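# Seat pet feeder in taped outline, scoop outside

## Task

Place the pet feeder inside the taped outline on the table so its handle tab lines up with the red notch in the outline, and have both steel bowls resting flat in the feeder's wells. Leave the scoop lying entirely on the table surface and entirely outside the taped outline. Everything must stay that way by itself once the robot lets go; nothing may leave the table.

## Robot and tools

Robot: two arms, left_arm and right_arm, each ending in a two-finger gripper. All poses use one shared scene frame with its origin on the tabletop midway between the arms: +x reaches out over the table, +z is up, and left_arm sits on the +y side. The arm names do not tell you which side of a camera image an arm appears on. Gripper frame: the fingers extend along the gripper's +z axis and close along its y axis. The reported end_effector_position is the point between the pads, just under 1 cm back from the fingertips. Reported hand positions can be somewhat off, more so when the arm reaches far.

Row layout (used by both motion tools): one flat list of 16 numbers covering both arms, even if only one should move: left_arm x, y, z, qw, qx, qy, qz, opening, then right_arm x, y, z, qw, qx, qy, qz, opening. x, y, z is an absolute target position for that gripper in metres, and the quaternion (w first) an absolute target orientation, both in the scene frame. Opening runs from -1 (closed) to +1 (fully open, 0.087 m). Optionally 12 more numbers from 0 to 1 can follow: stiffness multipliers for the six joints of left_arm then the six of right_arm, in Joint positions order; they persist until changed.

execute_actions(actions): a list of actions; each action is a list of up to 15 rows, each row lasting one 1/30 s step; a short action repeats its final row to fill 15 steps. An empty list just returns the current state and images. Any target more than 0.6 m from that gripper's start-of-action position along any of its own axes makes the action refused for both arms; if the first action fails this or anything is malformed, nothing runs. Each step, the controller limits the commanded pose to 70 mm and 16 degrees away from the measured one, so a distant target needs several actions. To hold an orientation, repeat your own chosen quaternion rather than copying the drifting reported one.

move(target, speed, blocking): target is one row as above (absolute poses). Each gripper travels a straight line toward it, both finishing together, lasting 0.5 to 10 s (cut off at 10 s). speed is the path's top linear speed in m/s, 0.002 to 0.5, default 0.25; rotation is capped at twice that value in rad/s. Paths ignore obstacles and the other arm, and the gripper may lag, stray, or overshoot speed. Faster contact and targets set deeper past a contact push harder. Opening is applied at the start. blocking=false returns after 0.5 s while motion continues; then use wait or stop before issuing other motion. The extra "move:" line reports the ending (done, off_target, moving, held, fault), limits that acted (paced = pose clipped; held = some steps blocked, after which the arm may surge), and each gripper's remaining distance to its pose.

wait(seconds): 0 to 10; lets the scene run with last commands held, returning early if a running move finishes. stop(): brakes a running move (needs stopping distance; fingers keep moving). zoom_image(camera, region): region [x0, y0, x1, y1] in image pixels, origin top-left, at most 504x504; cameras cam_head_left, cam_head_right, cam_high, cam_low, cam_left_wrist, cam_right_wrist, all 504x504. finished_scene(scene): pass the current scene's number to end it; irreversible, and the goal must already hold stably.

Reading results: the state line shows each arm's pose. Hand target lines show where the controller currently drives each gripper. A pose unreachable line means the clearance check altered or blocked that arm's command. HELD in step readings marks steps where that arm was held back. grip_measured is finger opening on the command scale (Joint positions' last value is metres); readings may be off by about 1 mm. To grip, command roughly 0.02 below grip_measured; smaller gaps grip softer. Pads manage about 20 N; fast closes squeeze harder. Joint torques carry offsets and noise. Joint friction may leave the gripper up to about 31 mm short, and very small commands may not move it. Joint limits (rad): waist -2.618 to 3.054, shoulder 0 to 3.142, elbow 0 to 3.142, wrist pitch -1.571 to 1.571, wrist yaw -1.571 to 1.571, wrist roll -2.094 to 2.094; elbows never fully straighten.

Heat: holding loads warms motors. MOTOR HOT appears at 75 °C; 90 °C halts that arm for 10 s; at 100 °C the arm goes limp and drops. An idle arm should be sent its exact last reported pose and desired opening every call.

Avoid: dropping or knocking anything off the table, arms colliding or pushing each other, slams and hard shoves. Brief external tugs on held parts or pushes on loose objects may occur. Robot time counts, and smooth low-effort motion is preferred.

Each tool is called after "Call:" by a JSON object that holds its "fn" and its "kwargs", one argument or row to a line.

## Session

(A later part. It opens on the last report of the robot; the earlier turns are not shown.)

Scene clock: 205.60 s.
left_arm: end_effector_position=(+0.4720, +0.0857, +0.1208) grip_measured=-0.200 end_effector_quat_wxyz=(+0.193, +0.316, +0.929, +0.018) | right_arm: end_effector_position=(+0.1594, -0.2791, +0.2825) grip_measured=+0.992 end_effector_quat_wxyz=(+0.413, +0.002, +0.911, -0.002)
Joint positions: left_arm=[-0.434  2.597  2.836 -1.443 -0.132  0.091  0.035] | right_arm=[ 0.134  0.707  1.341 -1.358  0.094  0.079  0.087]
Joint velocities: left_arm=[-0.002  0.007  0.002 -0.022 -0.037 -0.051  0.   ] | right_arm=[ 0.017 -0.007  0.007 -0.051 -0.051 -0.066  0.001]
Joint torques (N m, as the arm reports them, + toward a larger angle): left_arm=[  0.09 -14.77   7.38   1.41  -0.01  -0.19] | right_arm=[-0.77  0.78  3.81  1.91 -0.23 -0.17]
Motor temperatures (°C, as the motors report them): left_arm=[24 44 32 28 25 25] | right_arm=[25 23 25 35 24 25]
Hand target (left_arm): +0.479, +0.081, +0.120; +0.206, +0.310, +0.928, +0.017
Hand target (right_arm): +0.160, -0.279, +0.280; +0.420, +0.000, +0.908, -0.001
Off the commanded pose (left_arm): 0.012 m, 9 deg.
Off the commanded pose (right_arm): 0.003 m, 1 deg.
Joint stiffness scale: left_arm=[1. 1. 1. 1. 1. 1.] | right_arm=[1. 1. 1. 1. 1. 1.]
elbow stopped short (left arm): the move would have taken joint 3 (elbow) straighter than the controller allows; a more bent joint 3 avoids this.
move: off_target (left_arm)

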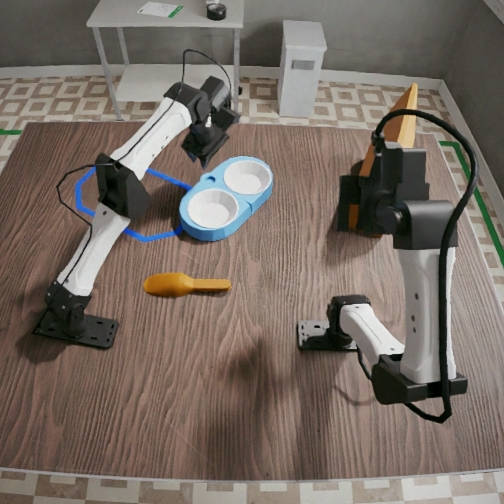

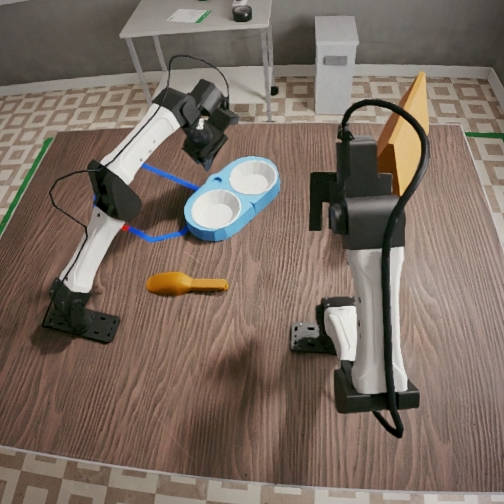

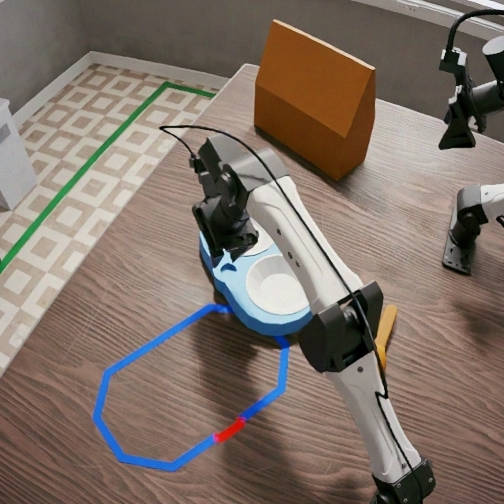

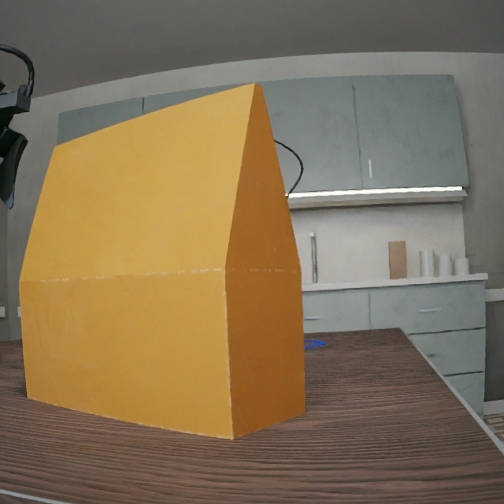

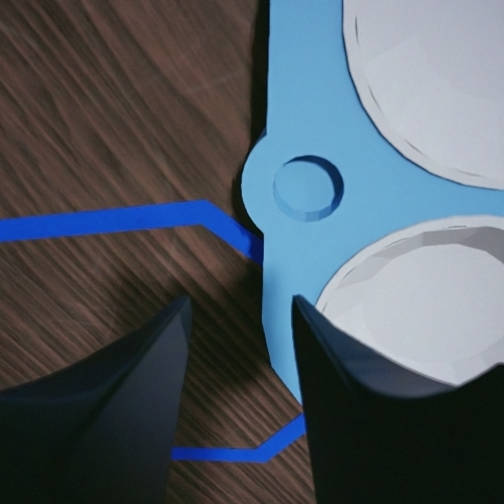

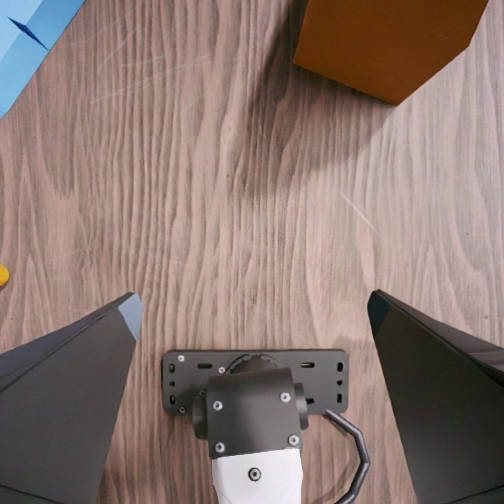

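Call:
{"fn": "move", "kwargs": {
  "target": [0.478,0.066,0.075,0.165,0.304,0.937,-0.054,-0.2,0.16,-0.279,0.28,0.42,0,0.907,0,1],
  "speed": 0.08
}}

Scene clock: 220.53 s.
left_arm: end_effector_position=(+0.4740, +0.0654, +0.0861) grip_measured=-0.200 end_effector_quat_wxyz=(+0.167, +0.311, +0.934, -0.050) | right_arm: end_effector_position=(+0.1594, -0.2791, +0.2825) grip_measured=+0.992 end_effector_quat_wxyz=(+0.413, +0.002, +0.911, -0.002)
Joint positions: left_arm=[-0.414  2.667  2.836 -1.39   0.015  0.072  0.035] | right_arm=[ 0.134  0.707  1.341 -1.358  0.094  0.079  0.087]
Joint velocities: left_arm=[-0.012  0.012 -0.017 -0.022 -0.022  0.007 -0.001] | right_arm=[ 0.012 -0.002 -0.012 -0.051 -0.022 -0.051 -0.001]
Joint torques (N m, as the arm reports them, + toward a larger angle): left_arm=[  1.01 -15.33   5.21   1.41   0.19  -0.17] | right_arm=[-0.86  0.78  3.7   2.01 -0.18 -0.17]
Motor temperatures (°C, as the motors report them): left_arm=[24 48 34 29 25 25] | right_arm=[25 23 25 36 24 25]
Hand target (left_arm): +0.478, +0.066, +0.075; +0.163, +0.304, +0.937, -0.054
Hand target (right_arm): +0.160, -0.279, +0.280; +0.420, +0.000, +0.908, -0.001
Off the commanded pose (left_arm): 0.012 m, 1 deg.
Off the commanded pose (right_arm): 0.003 m, 1 deg.
Joint stiffness scale: left_arm=[1. 1. 1. 1. 1. 1.] | right_arm=[1. 1. 1. 1. 1. 1.]
move: off_target (left_arm)

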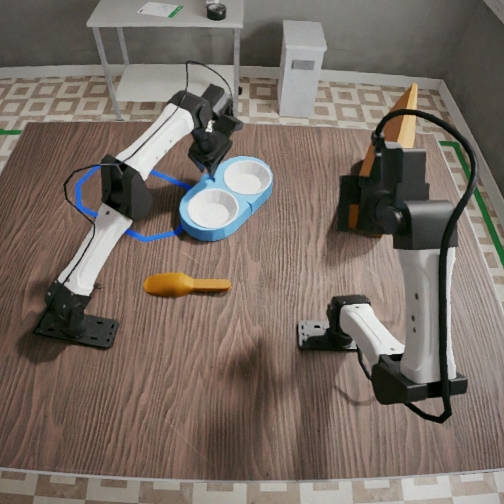

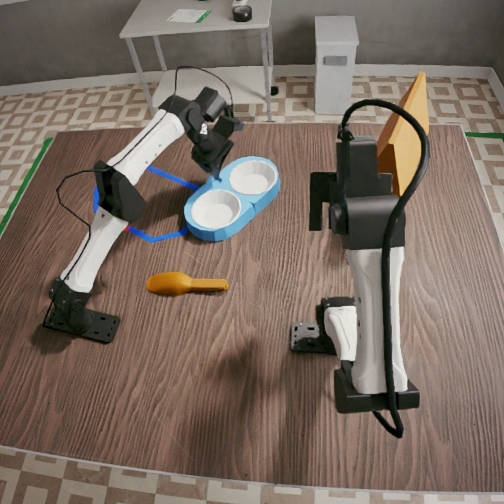

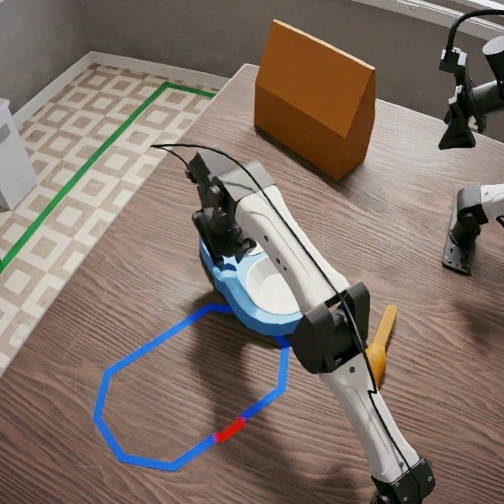

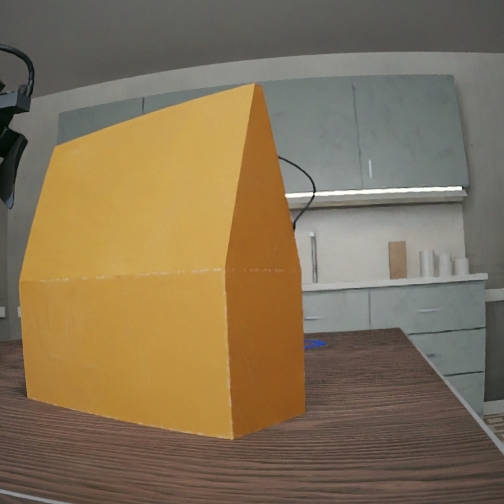

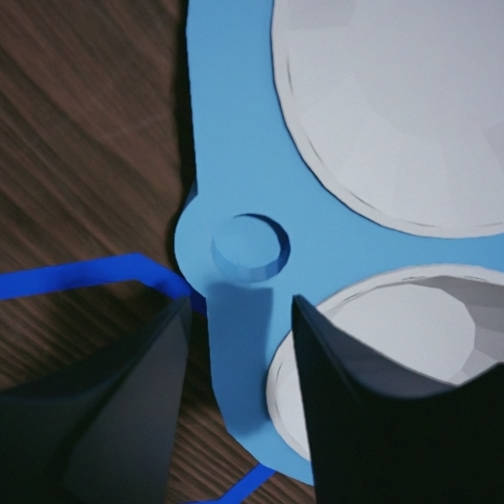

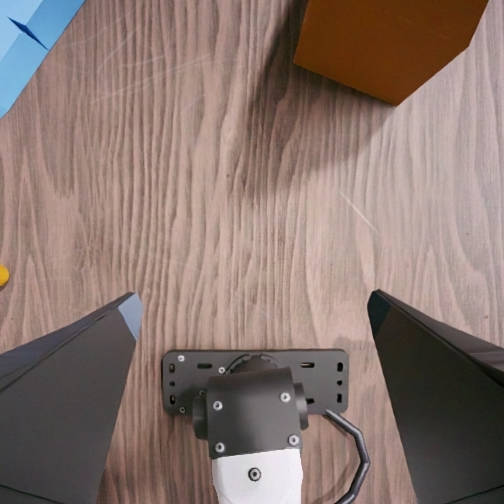

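Call:
{"fn": "move", "kwargs": {
  "target": [0.482,0.078,0.05,0.165,0.304,0.937,-0.054,-0.2,0.16,-0.279,0.28,0.42,0,0.907,0,1],
  "speed": 0.06
}}

Scene clock: 232.63 s.
left_arm: end_effector_position=(+0.4757, +0.0762, +0.0599) grip_measured=-0.200 end_effector_quat_wxyz=(+0.159, +0.304, +0.938, -0.055) | right_arm: end_effector_position=(+0.1594, -0.2791, +0.2825) grip_measured=+0.992 end_effector_quat_wxyz=(+0.413, +0.002, +0.911, -0.002)
Joint positions: left_arm=[-0.389  2.536  2.477 -1.175  0.034  0.077  0.035] | right_arm=[ 0.134  0.707  1.341 -1.358  0.094  0.079  0.087]
Joint velocities: left_arm=[-0.002 -0.027 -0.056  0.037  0.007 -0.007  0.001] | right_arm=[-0.007  0.002 -0.022  0.022 -0.037 -0.007 -0.   ]
Joint torques (N m, as the arm reports them, + toward a larger angle): left_arm=[  1.   -16.55   3.59   1.63   0.14   0.  ] | right_arm=[-0.8   0.72  3.74  1.92 -0.23 -0.16]
Motor temperatures (°C, as the motors report them): left_arm=[24 52 34 29 25 25] | right_arm=[25 23 25 36 24 25]
Hand target (left_arm): +0.481, +0.078, +0.050; +0.164, +0.304, +0.937, -0.054
Hand target (right_arm): +0.160, -0.279, +0.280; +0.420, +0.000, +0.908, -0.001
Off the commanded pose (left_arm): 0.012 m, 1 deg.
Off the commanded pose (right_arm): 0.003 m, 1 deg.
Joint stiffness scale: left_arm=[1. 1. 1. 1. 1. 1.] | right_arm=[1. 1. 1. 1. 1. 1.]
move: off_target (left_arm)

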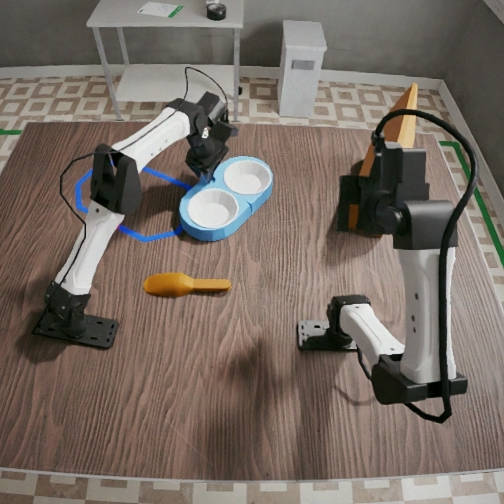

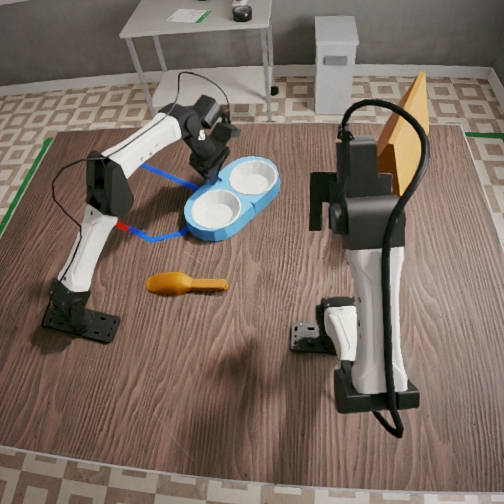

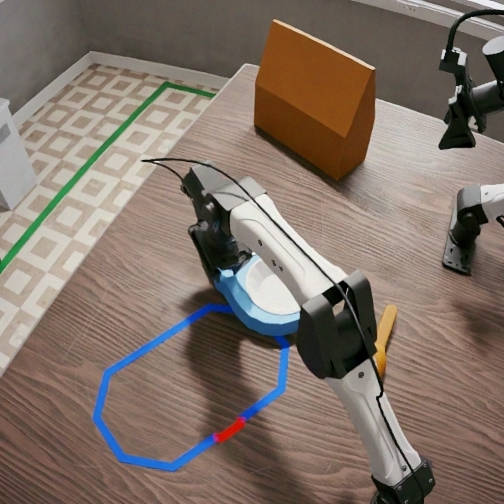

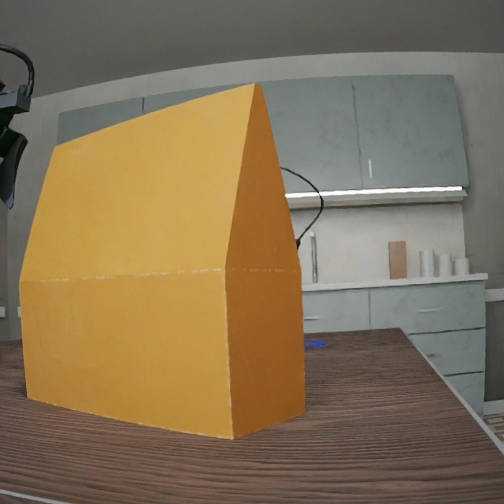

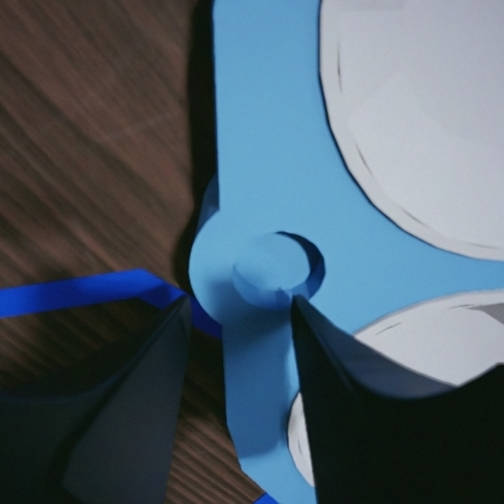

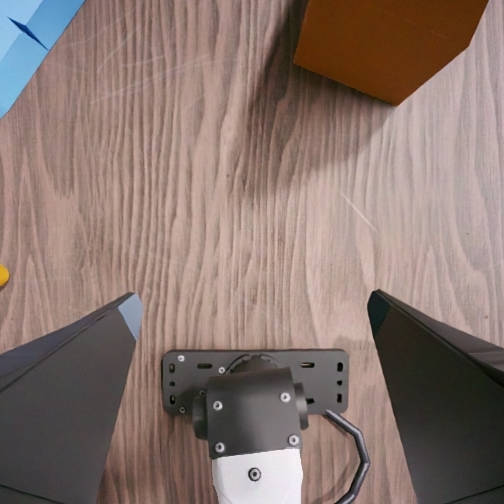

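Call:
{"fn": "move", "kwargs": {
  "target": [0.49,0.084,0.048,0.165,0.304,0.937,-0.054,-0.2,0.16,-0.279,0.28,0.42,0,0.907,0,1],
  "speed": 0.05
}}

Call:
{"fn": "move", "kwargs": {
  "target": [0.49,0.084,0.032,0.165,0.304,0.937,-0.054,-0.2,0.16,-0.279,0.28,0.42,0,0.907,0,1],
  "speed": 0.04
}}

Scene clock: 246.90 s.
left_arm: end_effector_position=(+0.4760, +0.0766, +0.0600) grip_measured=-0.200 end_effector_quat_wxyz=(+0.157, +0.306, +0.937, -0.066) | right_arm: end_effector_position=(+0.1594, -0.2791, +0.2825) grip_measured=+0.992 end_effector_quat_wxyz=(+0.413, +0.002, +0.911, -0.002)
Joint positions: left_arm=[-0.381  2.534  2.473 -1.171  0.059  0.087  0.035] | right_arm=[ 0.134  0.707  1.341 -1.358  0.094  0.079  0.087]
Joint velocities: left_arm=[-0.007 -0.007  0.012  0.037  0.022 -0.007 -0.   ] | right_arm=[ 0.002 -0.007 -0.007 -0.022 -0.037  0.095 -0.   ]
Joint torques (N m, as the arm reports them, + toward a larger angle): left_arm=[  1.67 -14.34   6.49   1.5   -0.04   0.06] | right_arm=[-0.75  0.86  3.68  1.88 -0.18 -0.16]
Motor temperatures (°C, as the motors report them): left_arm=[24 55 33 30 25 25] | right_arm=[25 23 25 37 24 25]
Hand target (left_arm): +0.489, +0.084, +0.048; +0.165, +0.304, +0.937, -0.054
Hand target (right_arm): +0.160, -0.279, +0.280; +0.420, +0.000, +0.908, -0.001
Off the commanded pose (left_arm): 0.020 m, 2 deg.
Off the commanded pose (right_arm): 0.003 m, 1 deg.
Joint stiffness scale: left_arm=[1. 1. 1. 1. 1. 1.] | right_arm=[1. 1. 1. 1. 1. 1.]
move: off_target (left_arm)

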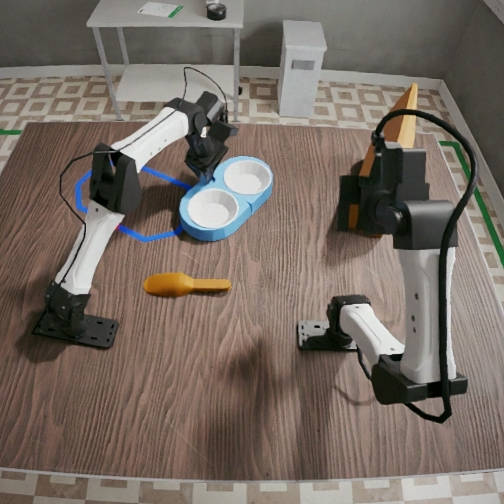

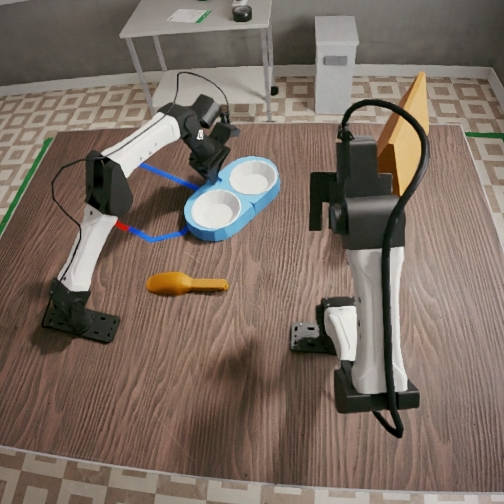

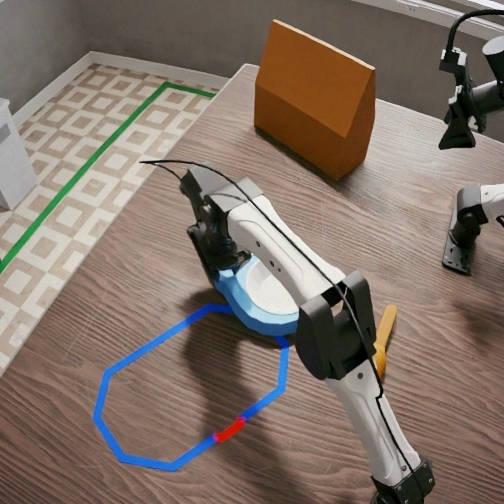

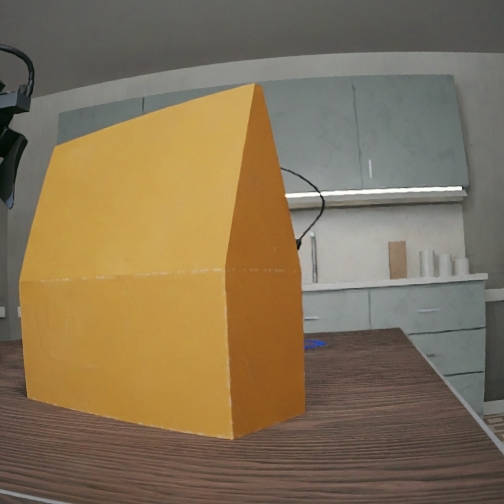

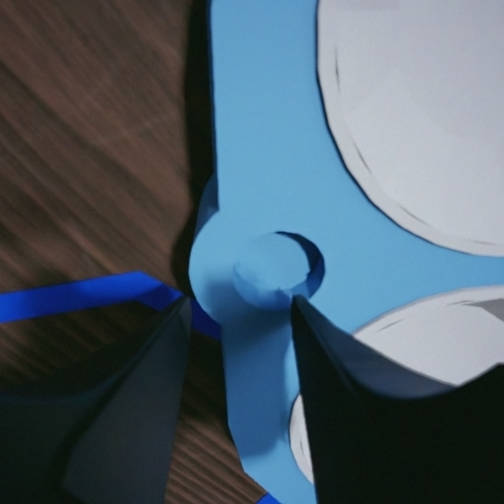

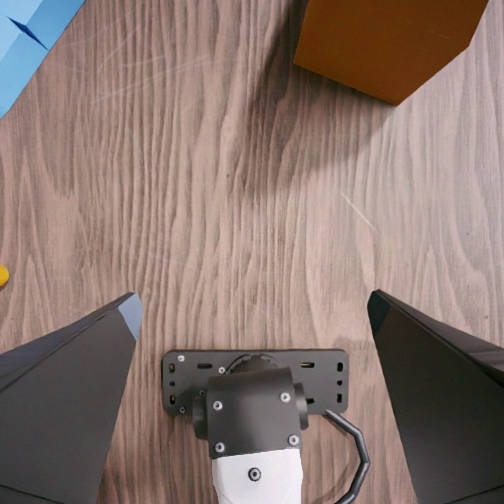

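Scene clock: 247.93 s.
left_arm: end_effector_position=(+0.4762, +0.0764, +0.0582) grip_measured=-0.200 end_effector_quat_wxyz=(+0.160, +0.306, +0.936, -0.070) | right_arm: end_effector_position=(+0.1594, -0.2791, +0.2825) grip_measured=+0.992 end_effector_quat_wxyz=(+0.413, +0.002, +0.911, -0.002)
Joint positions: left_arm=[-0.378  2.52   2.437 -1.144  0.067  0.088  0.035] | right_arm=[ 0.134  0.707  1.341 -1.358  0.094  0.079  0.087]
Joint velocities: left_arm=[ 0.002 -0.027 -0.002 -0.037 -0.022  0.066 -0.001] | right_arm=[-0.007 -0.012  0.007 -0.11  -0.037 -0.022 -0.   ]
Joint torques (N m, as the arm reports them, + toward a larger angle): left_arm=[  1.47 -14.01   2.82   1.98  -0.1    0.03] | right_arm=[-0.72  0.55  4.04  1.94 -0.15 -0.18]
Motor temperatures (°C, as the motors report them): left_arm=[24 55 33 30 25 25] | right_arm=[25 23 25 37 24 25]
Hand target (left_arm): +0.488, +0.085, +0.033; +0.162, +0.304, +0.937, -0.053
Hand target (right_arm): +0.160, -0.279, +0.280; +0.420, +0.000, +0.908, -0.001
Off the commanded pose (left_arm): 0.031 m, 2 deg.
Off the commanded pose (right_arm): 0.003 m, 1 deg.
Joint stiffness scale: left_arm=[1. 1. 1. 1. 1. 1.] | right_arm=[1. 1. 1. 1. 1. 1.]
move: off_target (left_arm)

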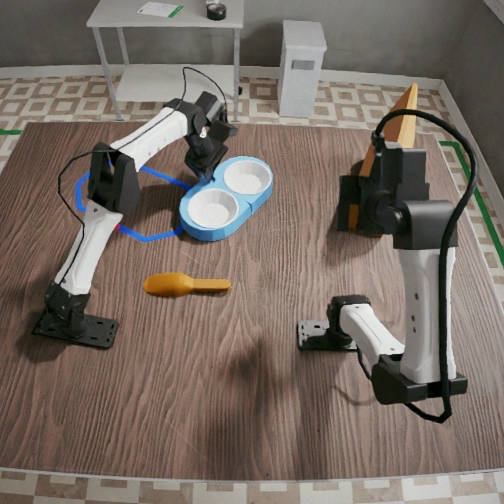

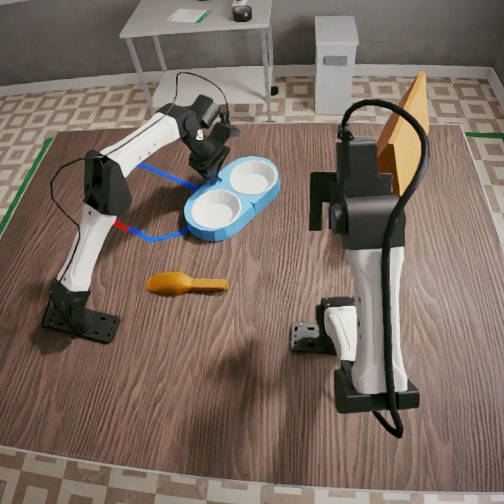

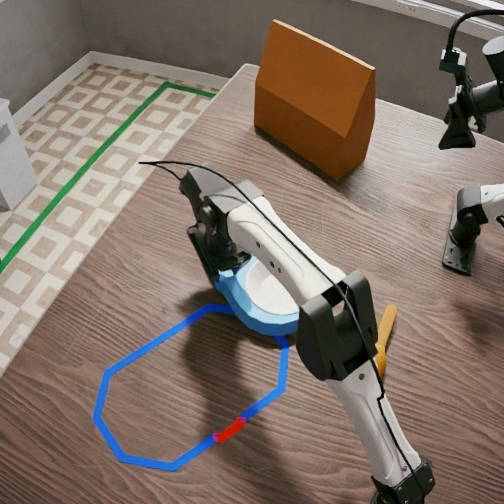

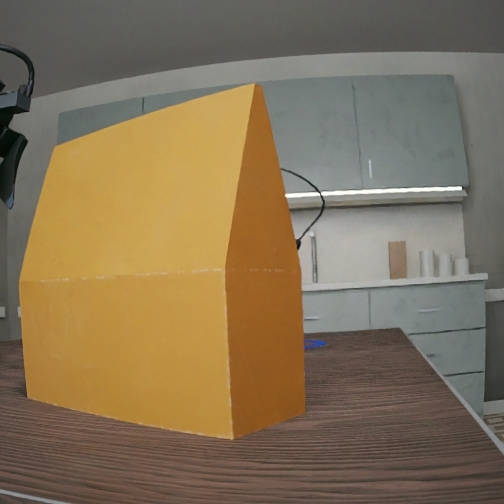

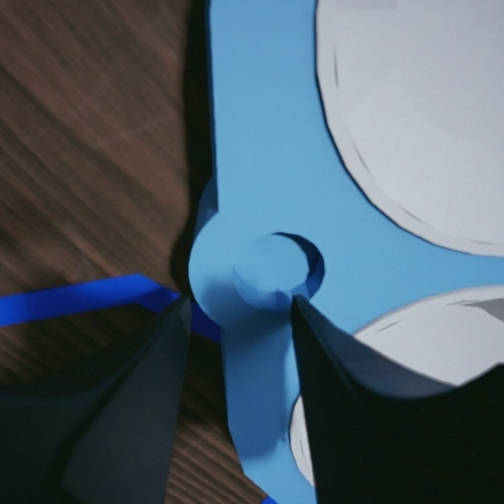

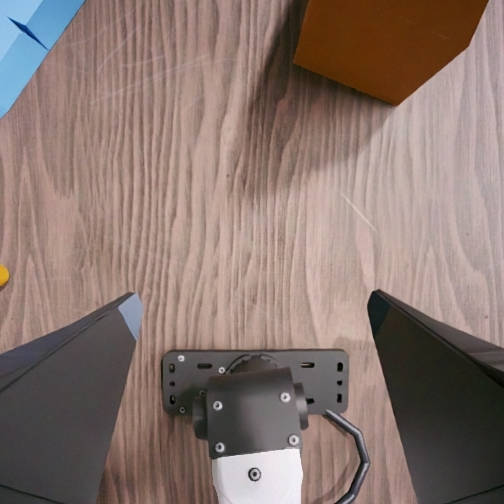

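Call:
{"fn": "move", "kwargs": {
  "target": [0.482,0.078,0.085,0.165,0.304,0.937,-0.054,-0.2,0.16,-0.279,0.28,0.42,0,0.907,0,1],
  "speed": 0.08
}}

Call:
{"fn": "move", "kwargs": {
  "target": [0.498,0.075,0.062,0.19,0.303,0.932,-0.062,-0.2,0.16,-0.279,0.28,0.42,0,0.907,0,1],
  "speed": 0.06
}}

Scene clock: 258.47 s.
left_arm: end_effector_position=(+0.4837, +0.0778, +0.0900) grip_measured=-0.200 end_effector_quat_wxyz=(+0.175, +0.304, +0.935, -0.059) | right_arm: end_effector_position=(+0.1594, -0.2791, +0.2825) grip_measured=+0.992 end_effector_quat_wxyz=(+0.413, +0.002, +0.911, -0.002)
Joint positions: left_arm=[-0.378  2.611  2.739 -1.329  0.039  0.089  0.035] | right_arm=[ 0.134  0.707  1.341 -1.358  0.094  0.079  0.087]
Joint velocities: left_arm=[ 0.002  0.002  0.061 -0.051 -0.022 -0.007 -0.   ] | right_arm=[-0.007 -0.007 -0.012 -0.022 -0.037  0.007 -0.   ]
Joint torques (N m, as the arm reports them, + toward a larger angle): left_arm=[ -0.05 -14.65   7.91   1.05   0.06  -0.08] | right_arm=[-0.72  0.53  3.62  1.92 -0.23 -0.15]
Motor temperatures (°C, as the motors report them): left_arm=[24 55 32 31 25 25] | right_arm=[25 23 25 37 24 25]
Hand target (left_arm): +0.482, +0.078, +0.085; +0.167, +0.304, +0.936, -0.055
Hand target (right_arm): +0.160, -0.279, +0.280; +0.420, +0.000, +0.908, -0.001
Off the commanded pose (left_arm): 0.005 m, 1 deg.
Off the commanded pose (right_arm): 0.003 m, 1 deg.
Joint stiffness scale: left_arm=[1. 1. 1. 1. 1. 1.] | right_arm=[1. 1. 1. 1. 1. 1.]
move: done

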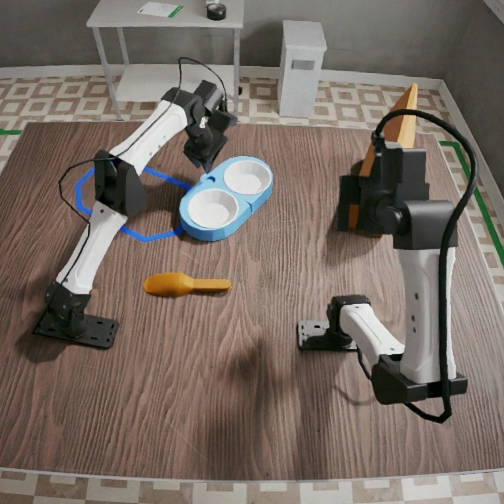

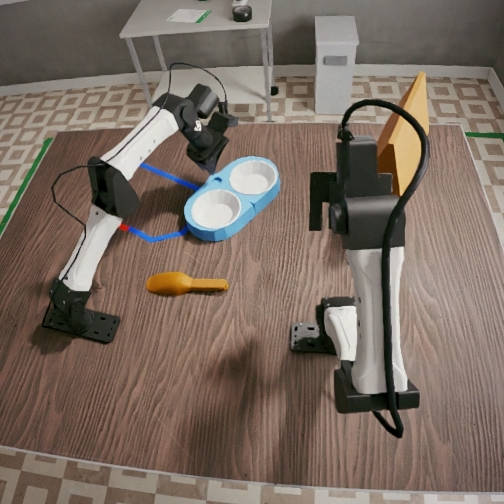

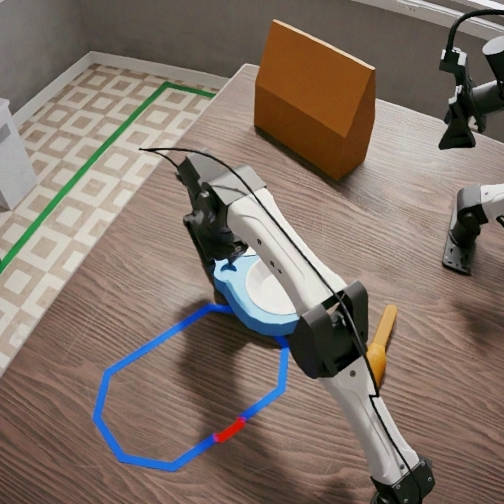

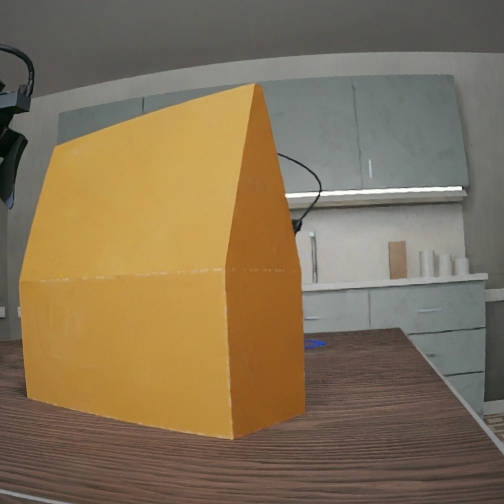

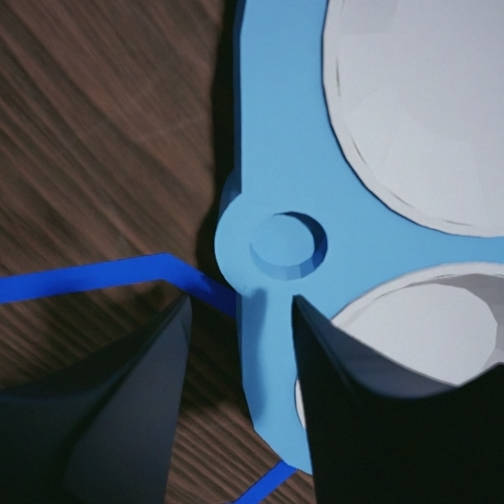

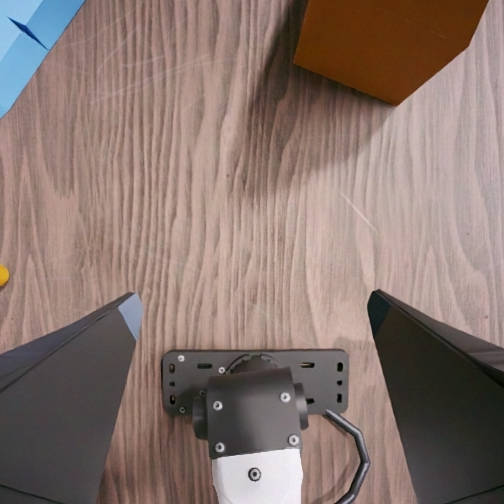

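Scene clock: 259.93 s.
left_arm: end_effector_position=(+0.4944, +0.0715, +0.0575) grip_measured=-0.200 end_effector_quat_wxyz=(+0.182, +0.304, +0.933, -0.060) | right_arm: end_effector_position=(+0.1594, -0.2791, +0.2825) grip_measured=+0.992 end_effector_quat_wxyz=(+0.413, +0.002, +0.911, -0.002)
Joint positions: left_arm=[-0.378  2.596  2.571 -1.163  0.039  0.089  0.035] | right_arm=[ 0.134  0.707  1.341 -1.358  0.094  0.079  0.087]
Joint velocities: left_arm=[-0.012 -0.027  0.007  0.066  0.022 -0.007  0.001] | right_arm=[-0.002 -0.002  0.002 -0.022  0.037  0.007 -0.   ]
Joint torques (N m, as the arm reports them, + toward a larger angle): left_arm=[  1.11 -18.65   4.51   1.48   0.17   0.01] | right_arm=[-0.61  0.96  3.79  2.   -0.19 -0.1 ]
Motor temperatures (°C, as the motors report them): left_arm=[24 56 32 31 25 25] | right_arm=[25 23 25 37 24 25]
Hand target (left_arm): +0.498, +0.075, +0.062; +0.189, +0.303, +0.932, -0.062
Hand target (right_arm): +0.160, -0.279, +0.280; +0.420, +0.000, +0.908, -0.001
Off the commanded pose (left_arm): 0.007 m, 1 deg.
Off the commanded pose (right_arm): 0.003 m, 1 deg.
Joint stiffness scale: left_arm=[1. 1. 1. 1. 1. 1.] | right_arm=[1. 1. 1. 1. 1. 1.]
move: done

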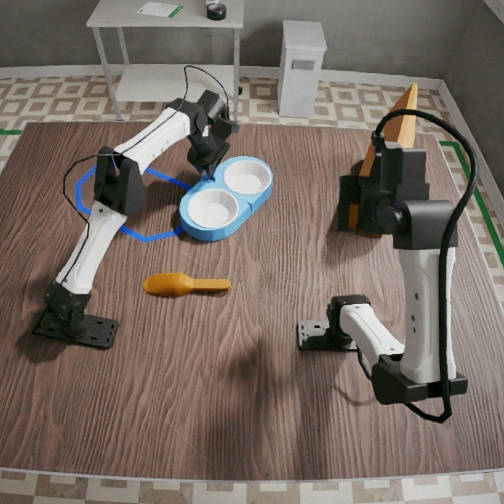

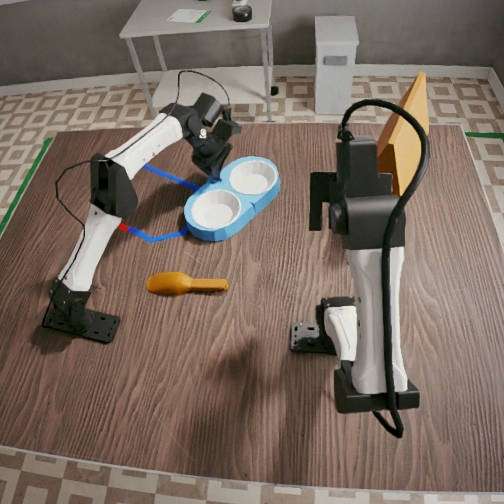

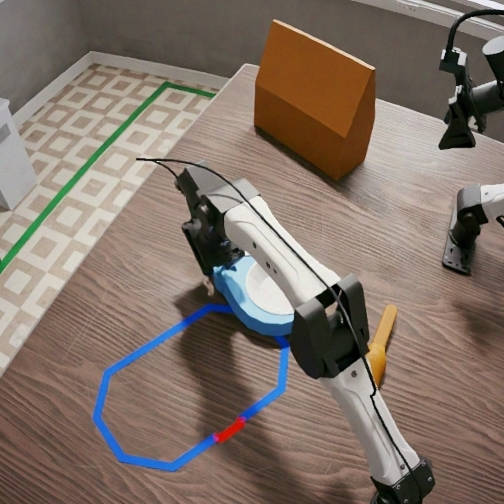

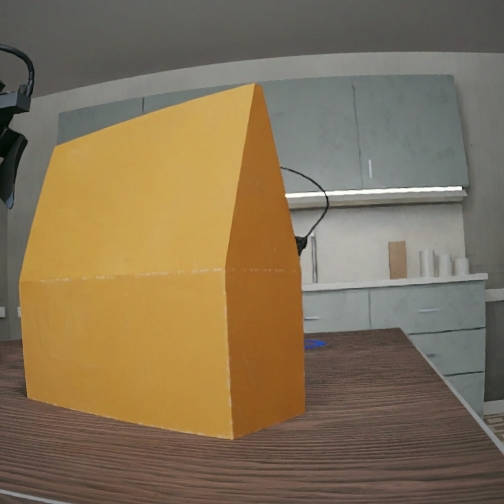

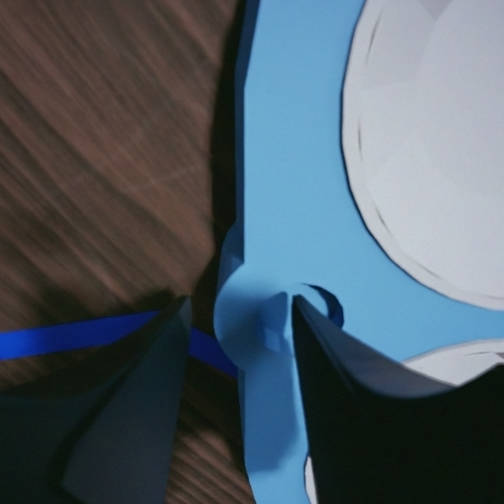

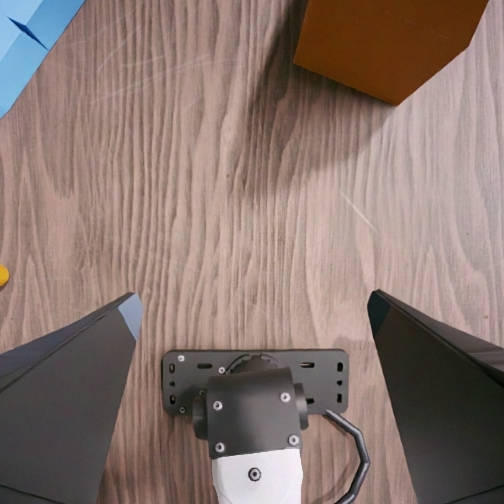

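Looks over the hole. Descend, slightly back.

Call:
{"fn": "move", "kwargs": {
  "target": [0.491,0.077,0.03,0.182,0.304,0.933,-0.06,-0.2,0.16,-0.279,0.28,0.42,0,0.907,0,1],
  "speed": 0.04
}}

Scene clock: 266.47 s.
left_arm: end_effector_position=(+0.4911, +0.0729, +0.0478) grip_measured=-0.200 end_effector_quat_wxyz=(+0.192, +0.303, +0.931, -0.064) | right_arm: end_effector_position=(+0.1594, -0.2791, +0.2825) grip_measured=+0.992 end_effector_quat_wxyz=(+0.413, +0.002, +0.911, -0.002)
Joint positions: left_arm=[-0.378  2.503  2.352 -1.015  0.042  0.089  0.035] | right_arm=[ 0.134  0.707  1.341 -1.358  0.094  0.079  0.087]
Joint velocities: left_arm=[-0.007  0.002 -0.037  0.022 -0.037 -0.007  0.001] | right_arm=[ 0.007 -0.007 -0.012 -0.139 -0.066 -0.007  0.   ]
Joint torques (N m, as the arm reports them, + toward a larger angle): left_arm=[  0.73 -15.56   3.45   1.63   0.09  -0.01] | right_arm=[-0.79  0.68  3.5   1.95 -0.19 -0.11]
Motor temperatures (°C, as the motors report them): left_arm=[24 59 32 31 25 25] | right_arm=[25 23 25 37 24 25]
Hand target (left_arm): +0.490, +0.077, +0.030; +0.181, +0.304, +0.933, -0.060
Hand target (right_arm): +0.160, -0.279, +0.280; +0.420, +0.000, +0.908, -0.001
Off the commanded pose (left_arm): 0.018 m, 1 deg.
Off the commanded pose (right_arm): 0.003 m, 1 deg.
Joint stiffness scale: left_arm=[1. 1. 1. 1. 1. 1.] | right_arm=[1. 1. 1. 1. 1. 1.]
move: off_target (left_arm)

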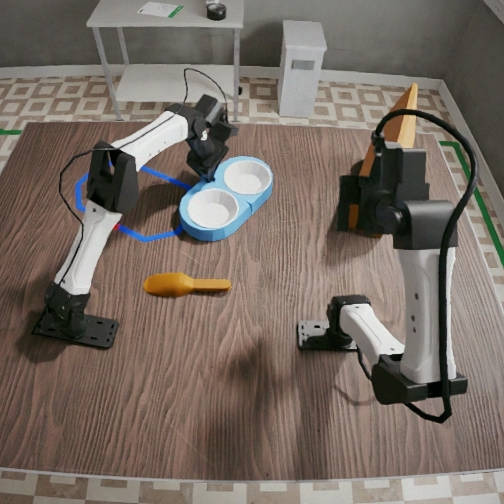

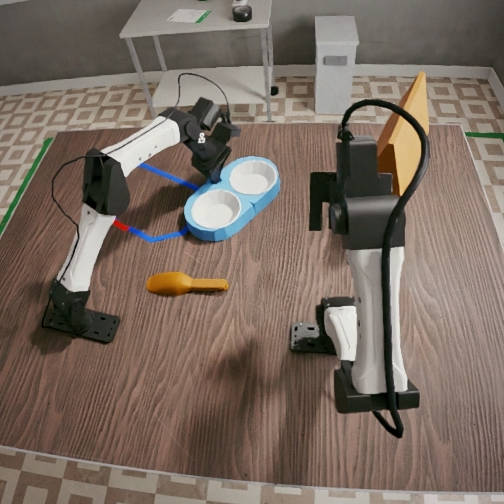

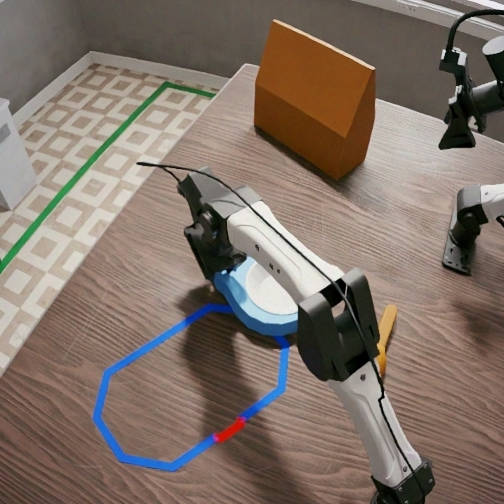

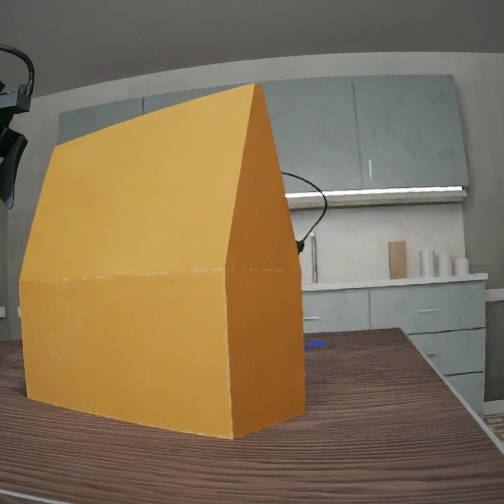

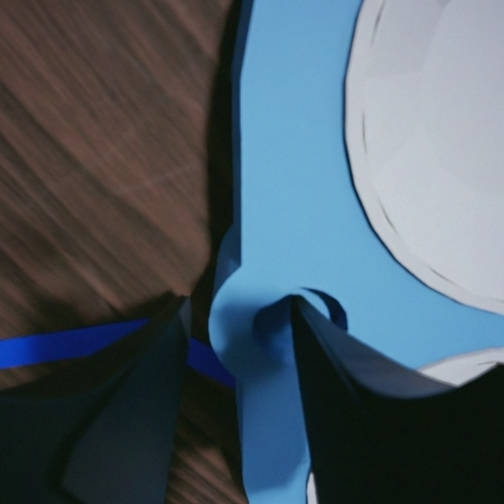

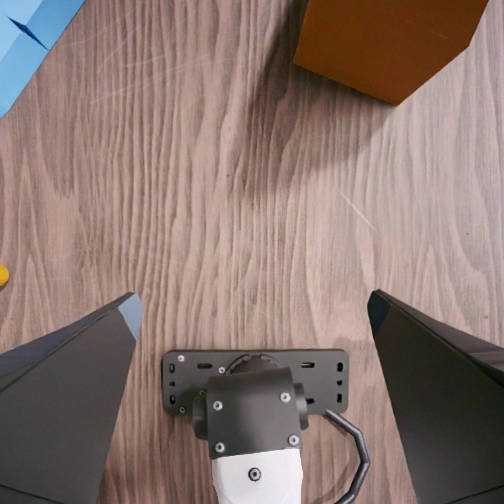

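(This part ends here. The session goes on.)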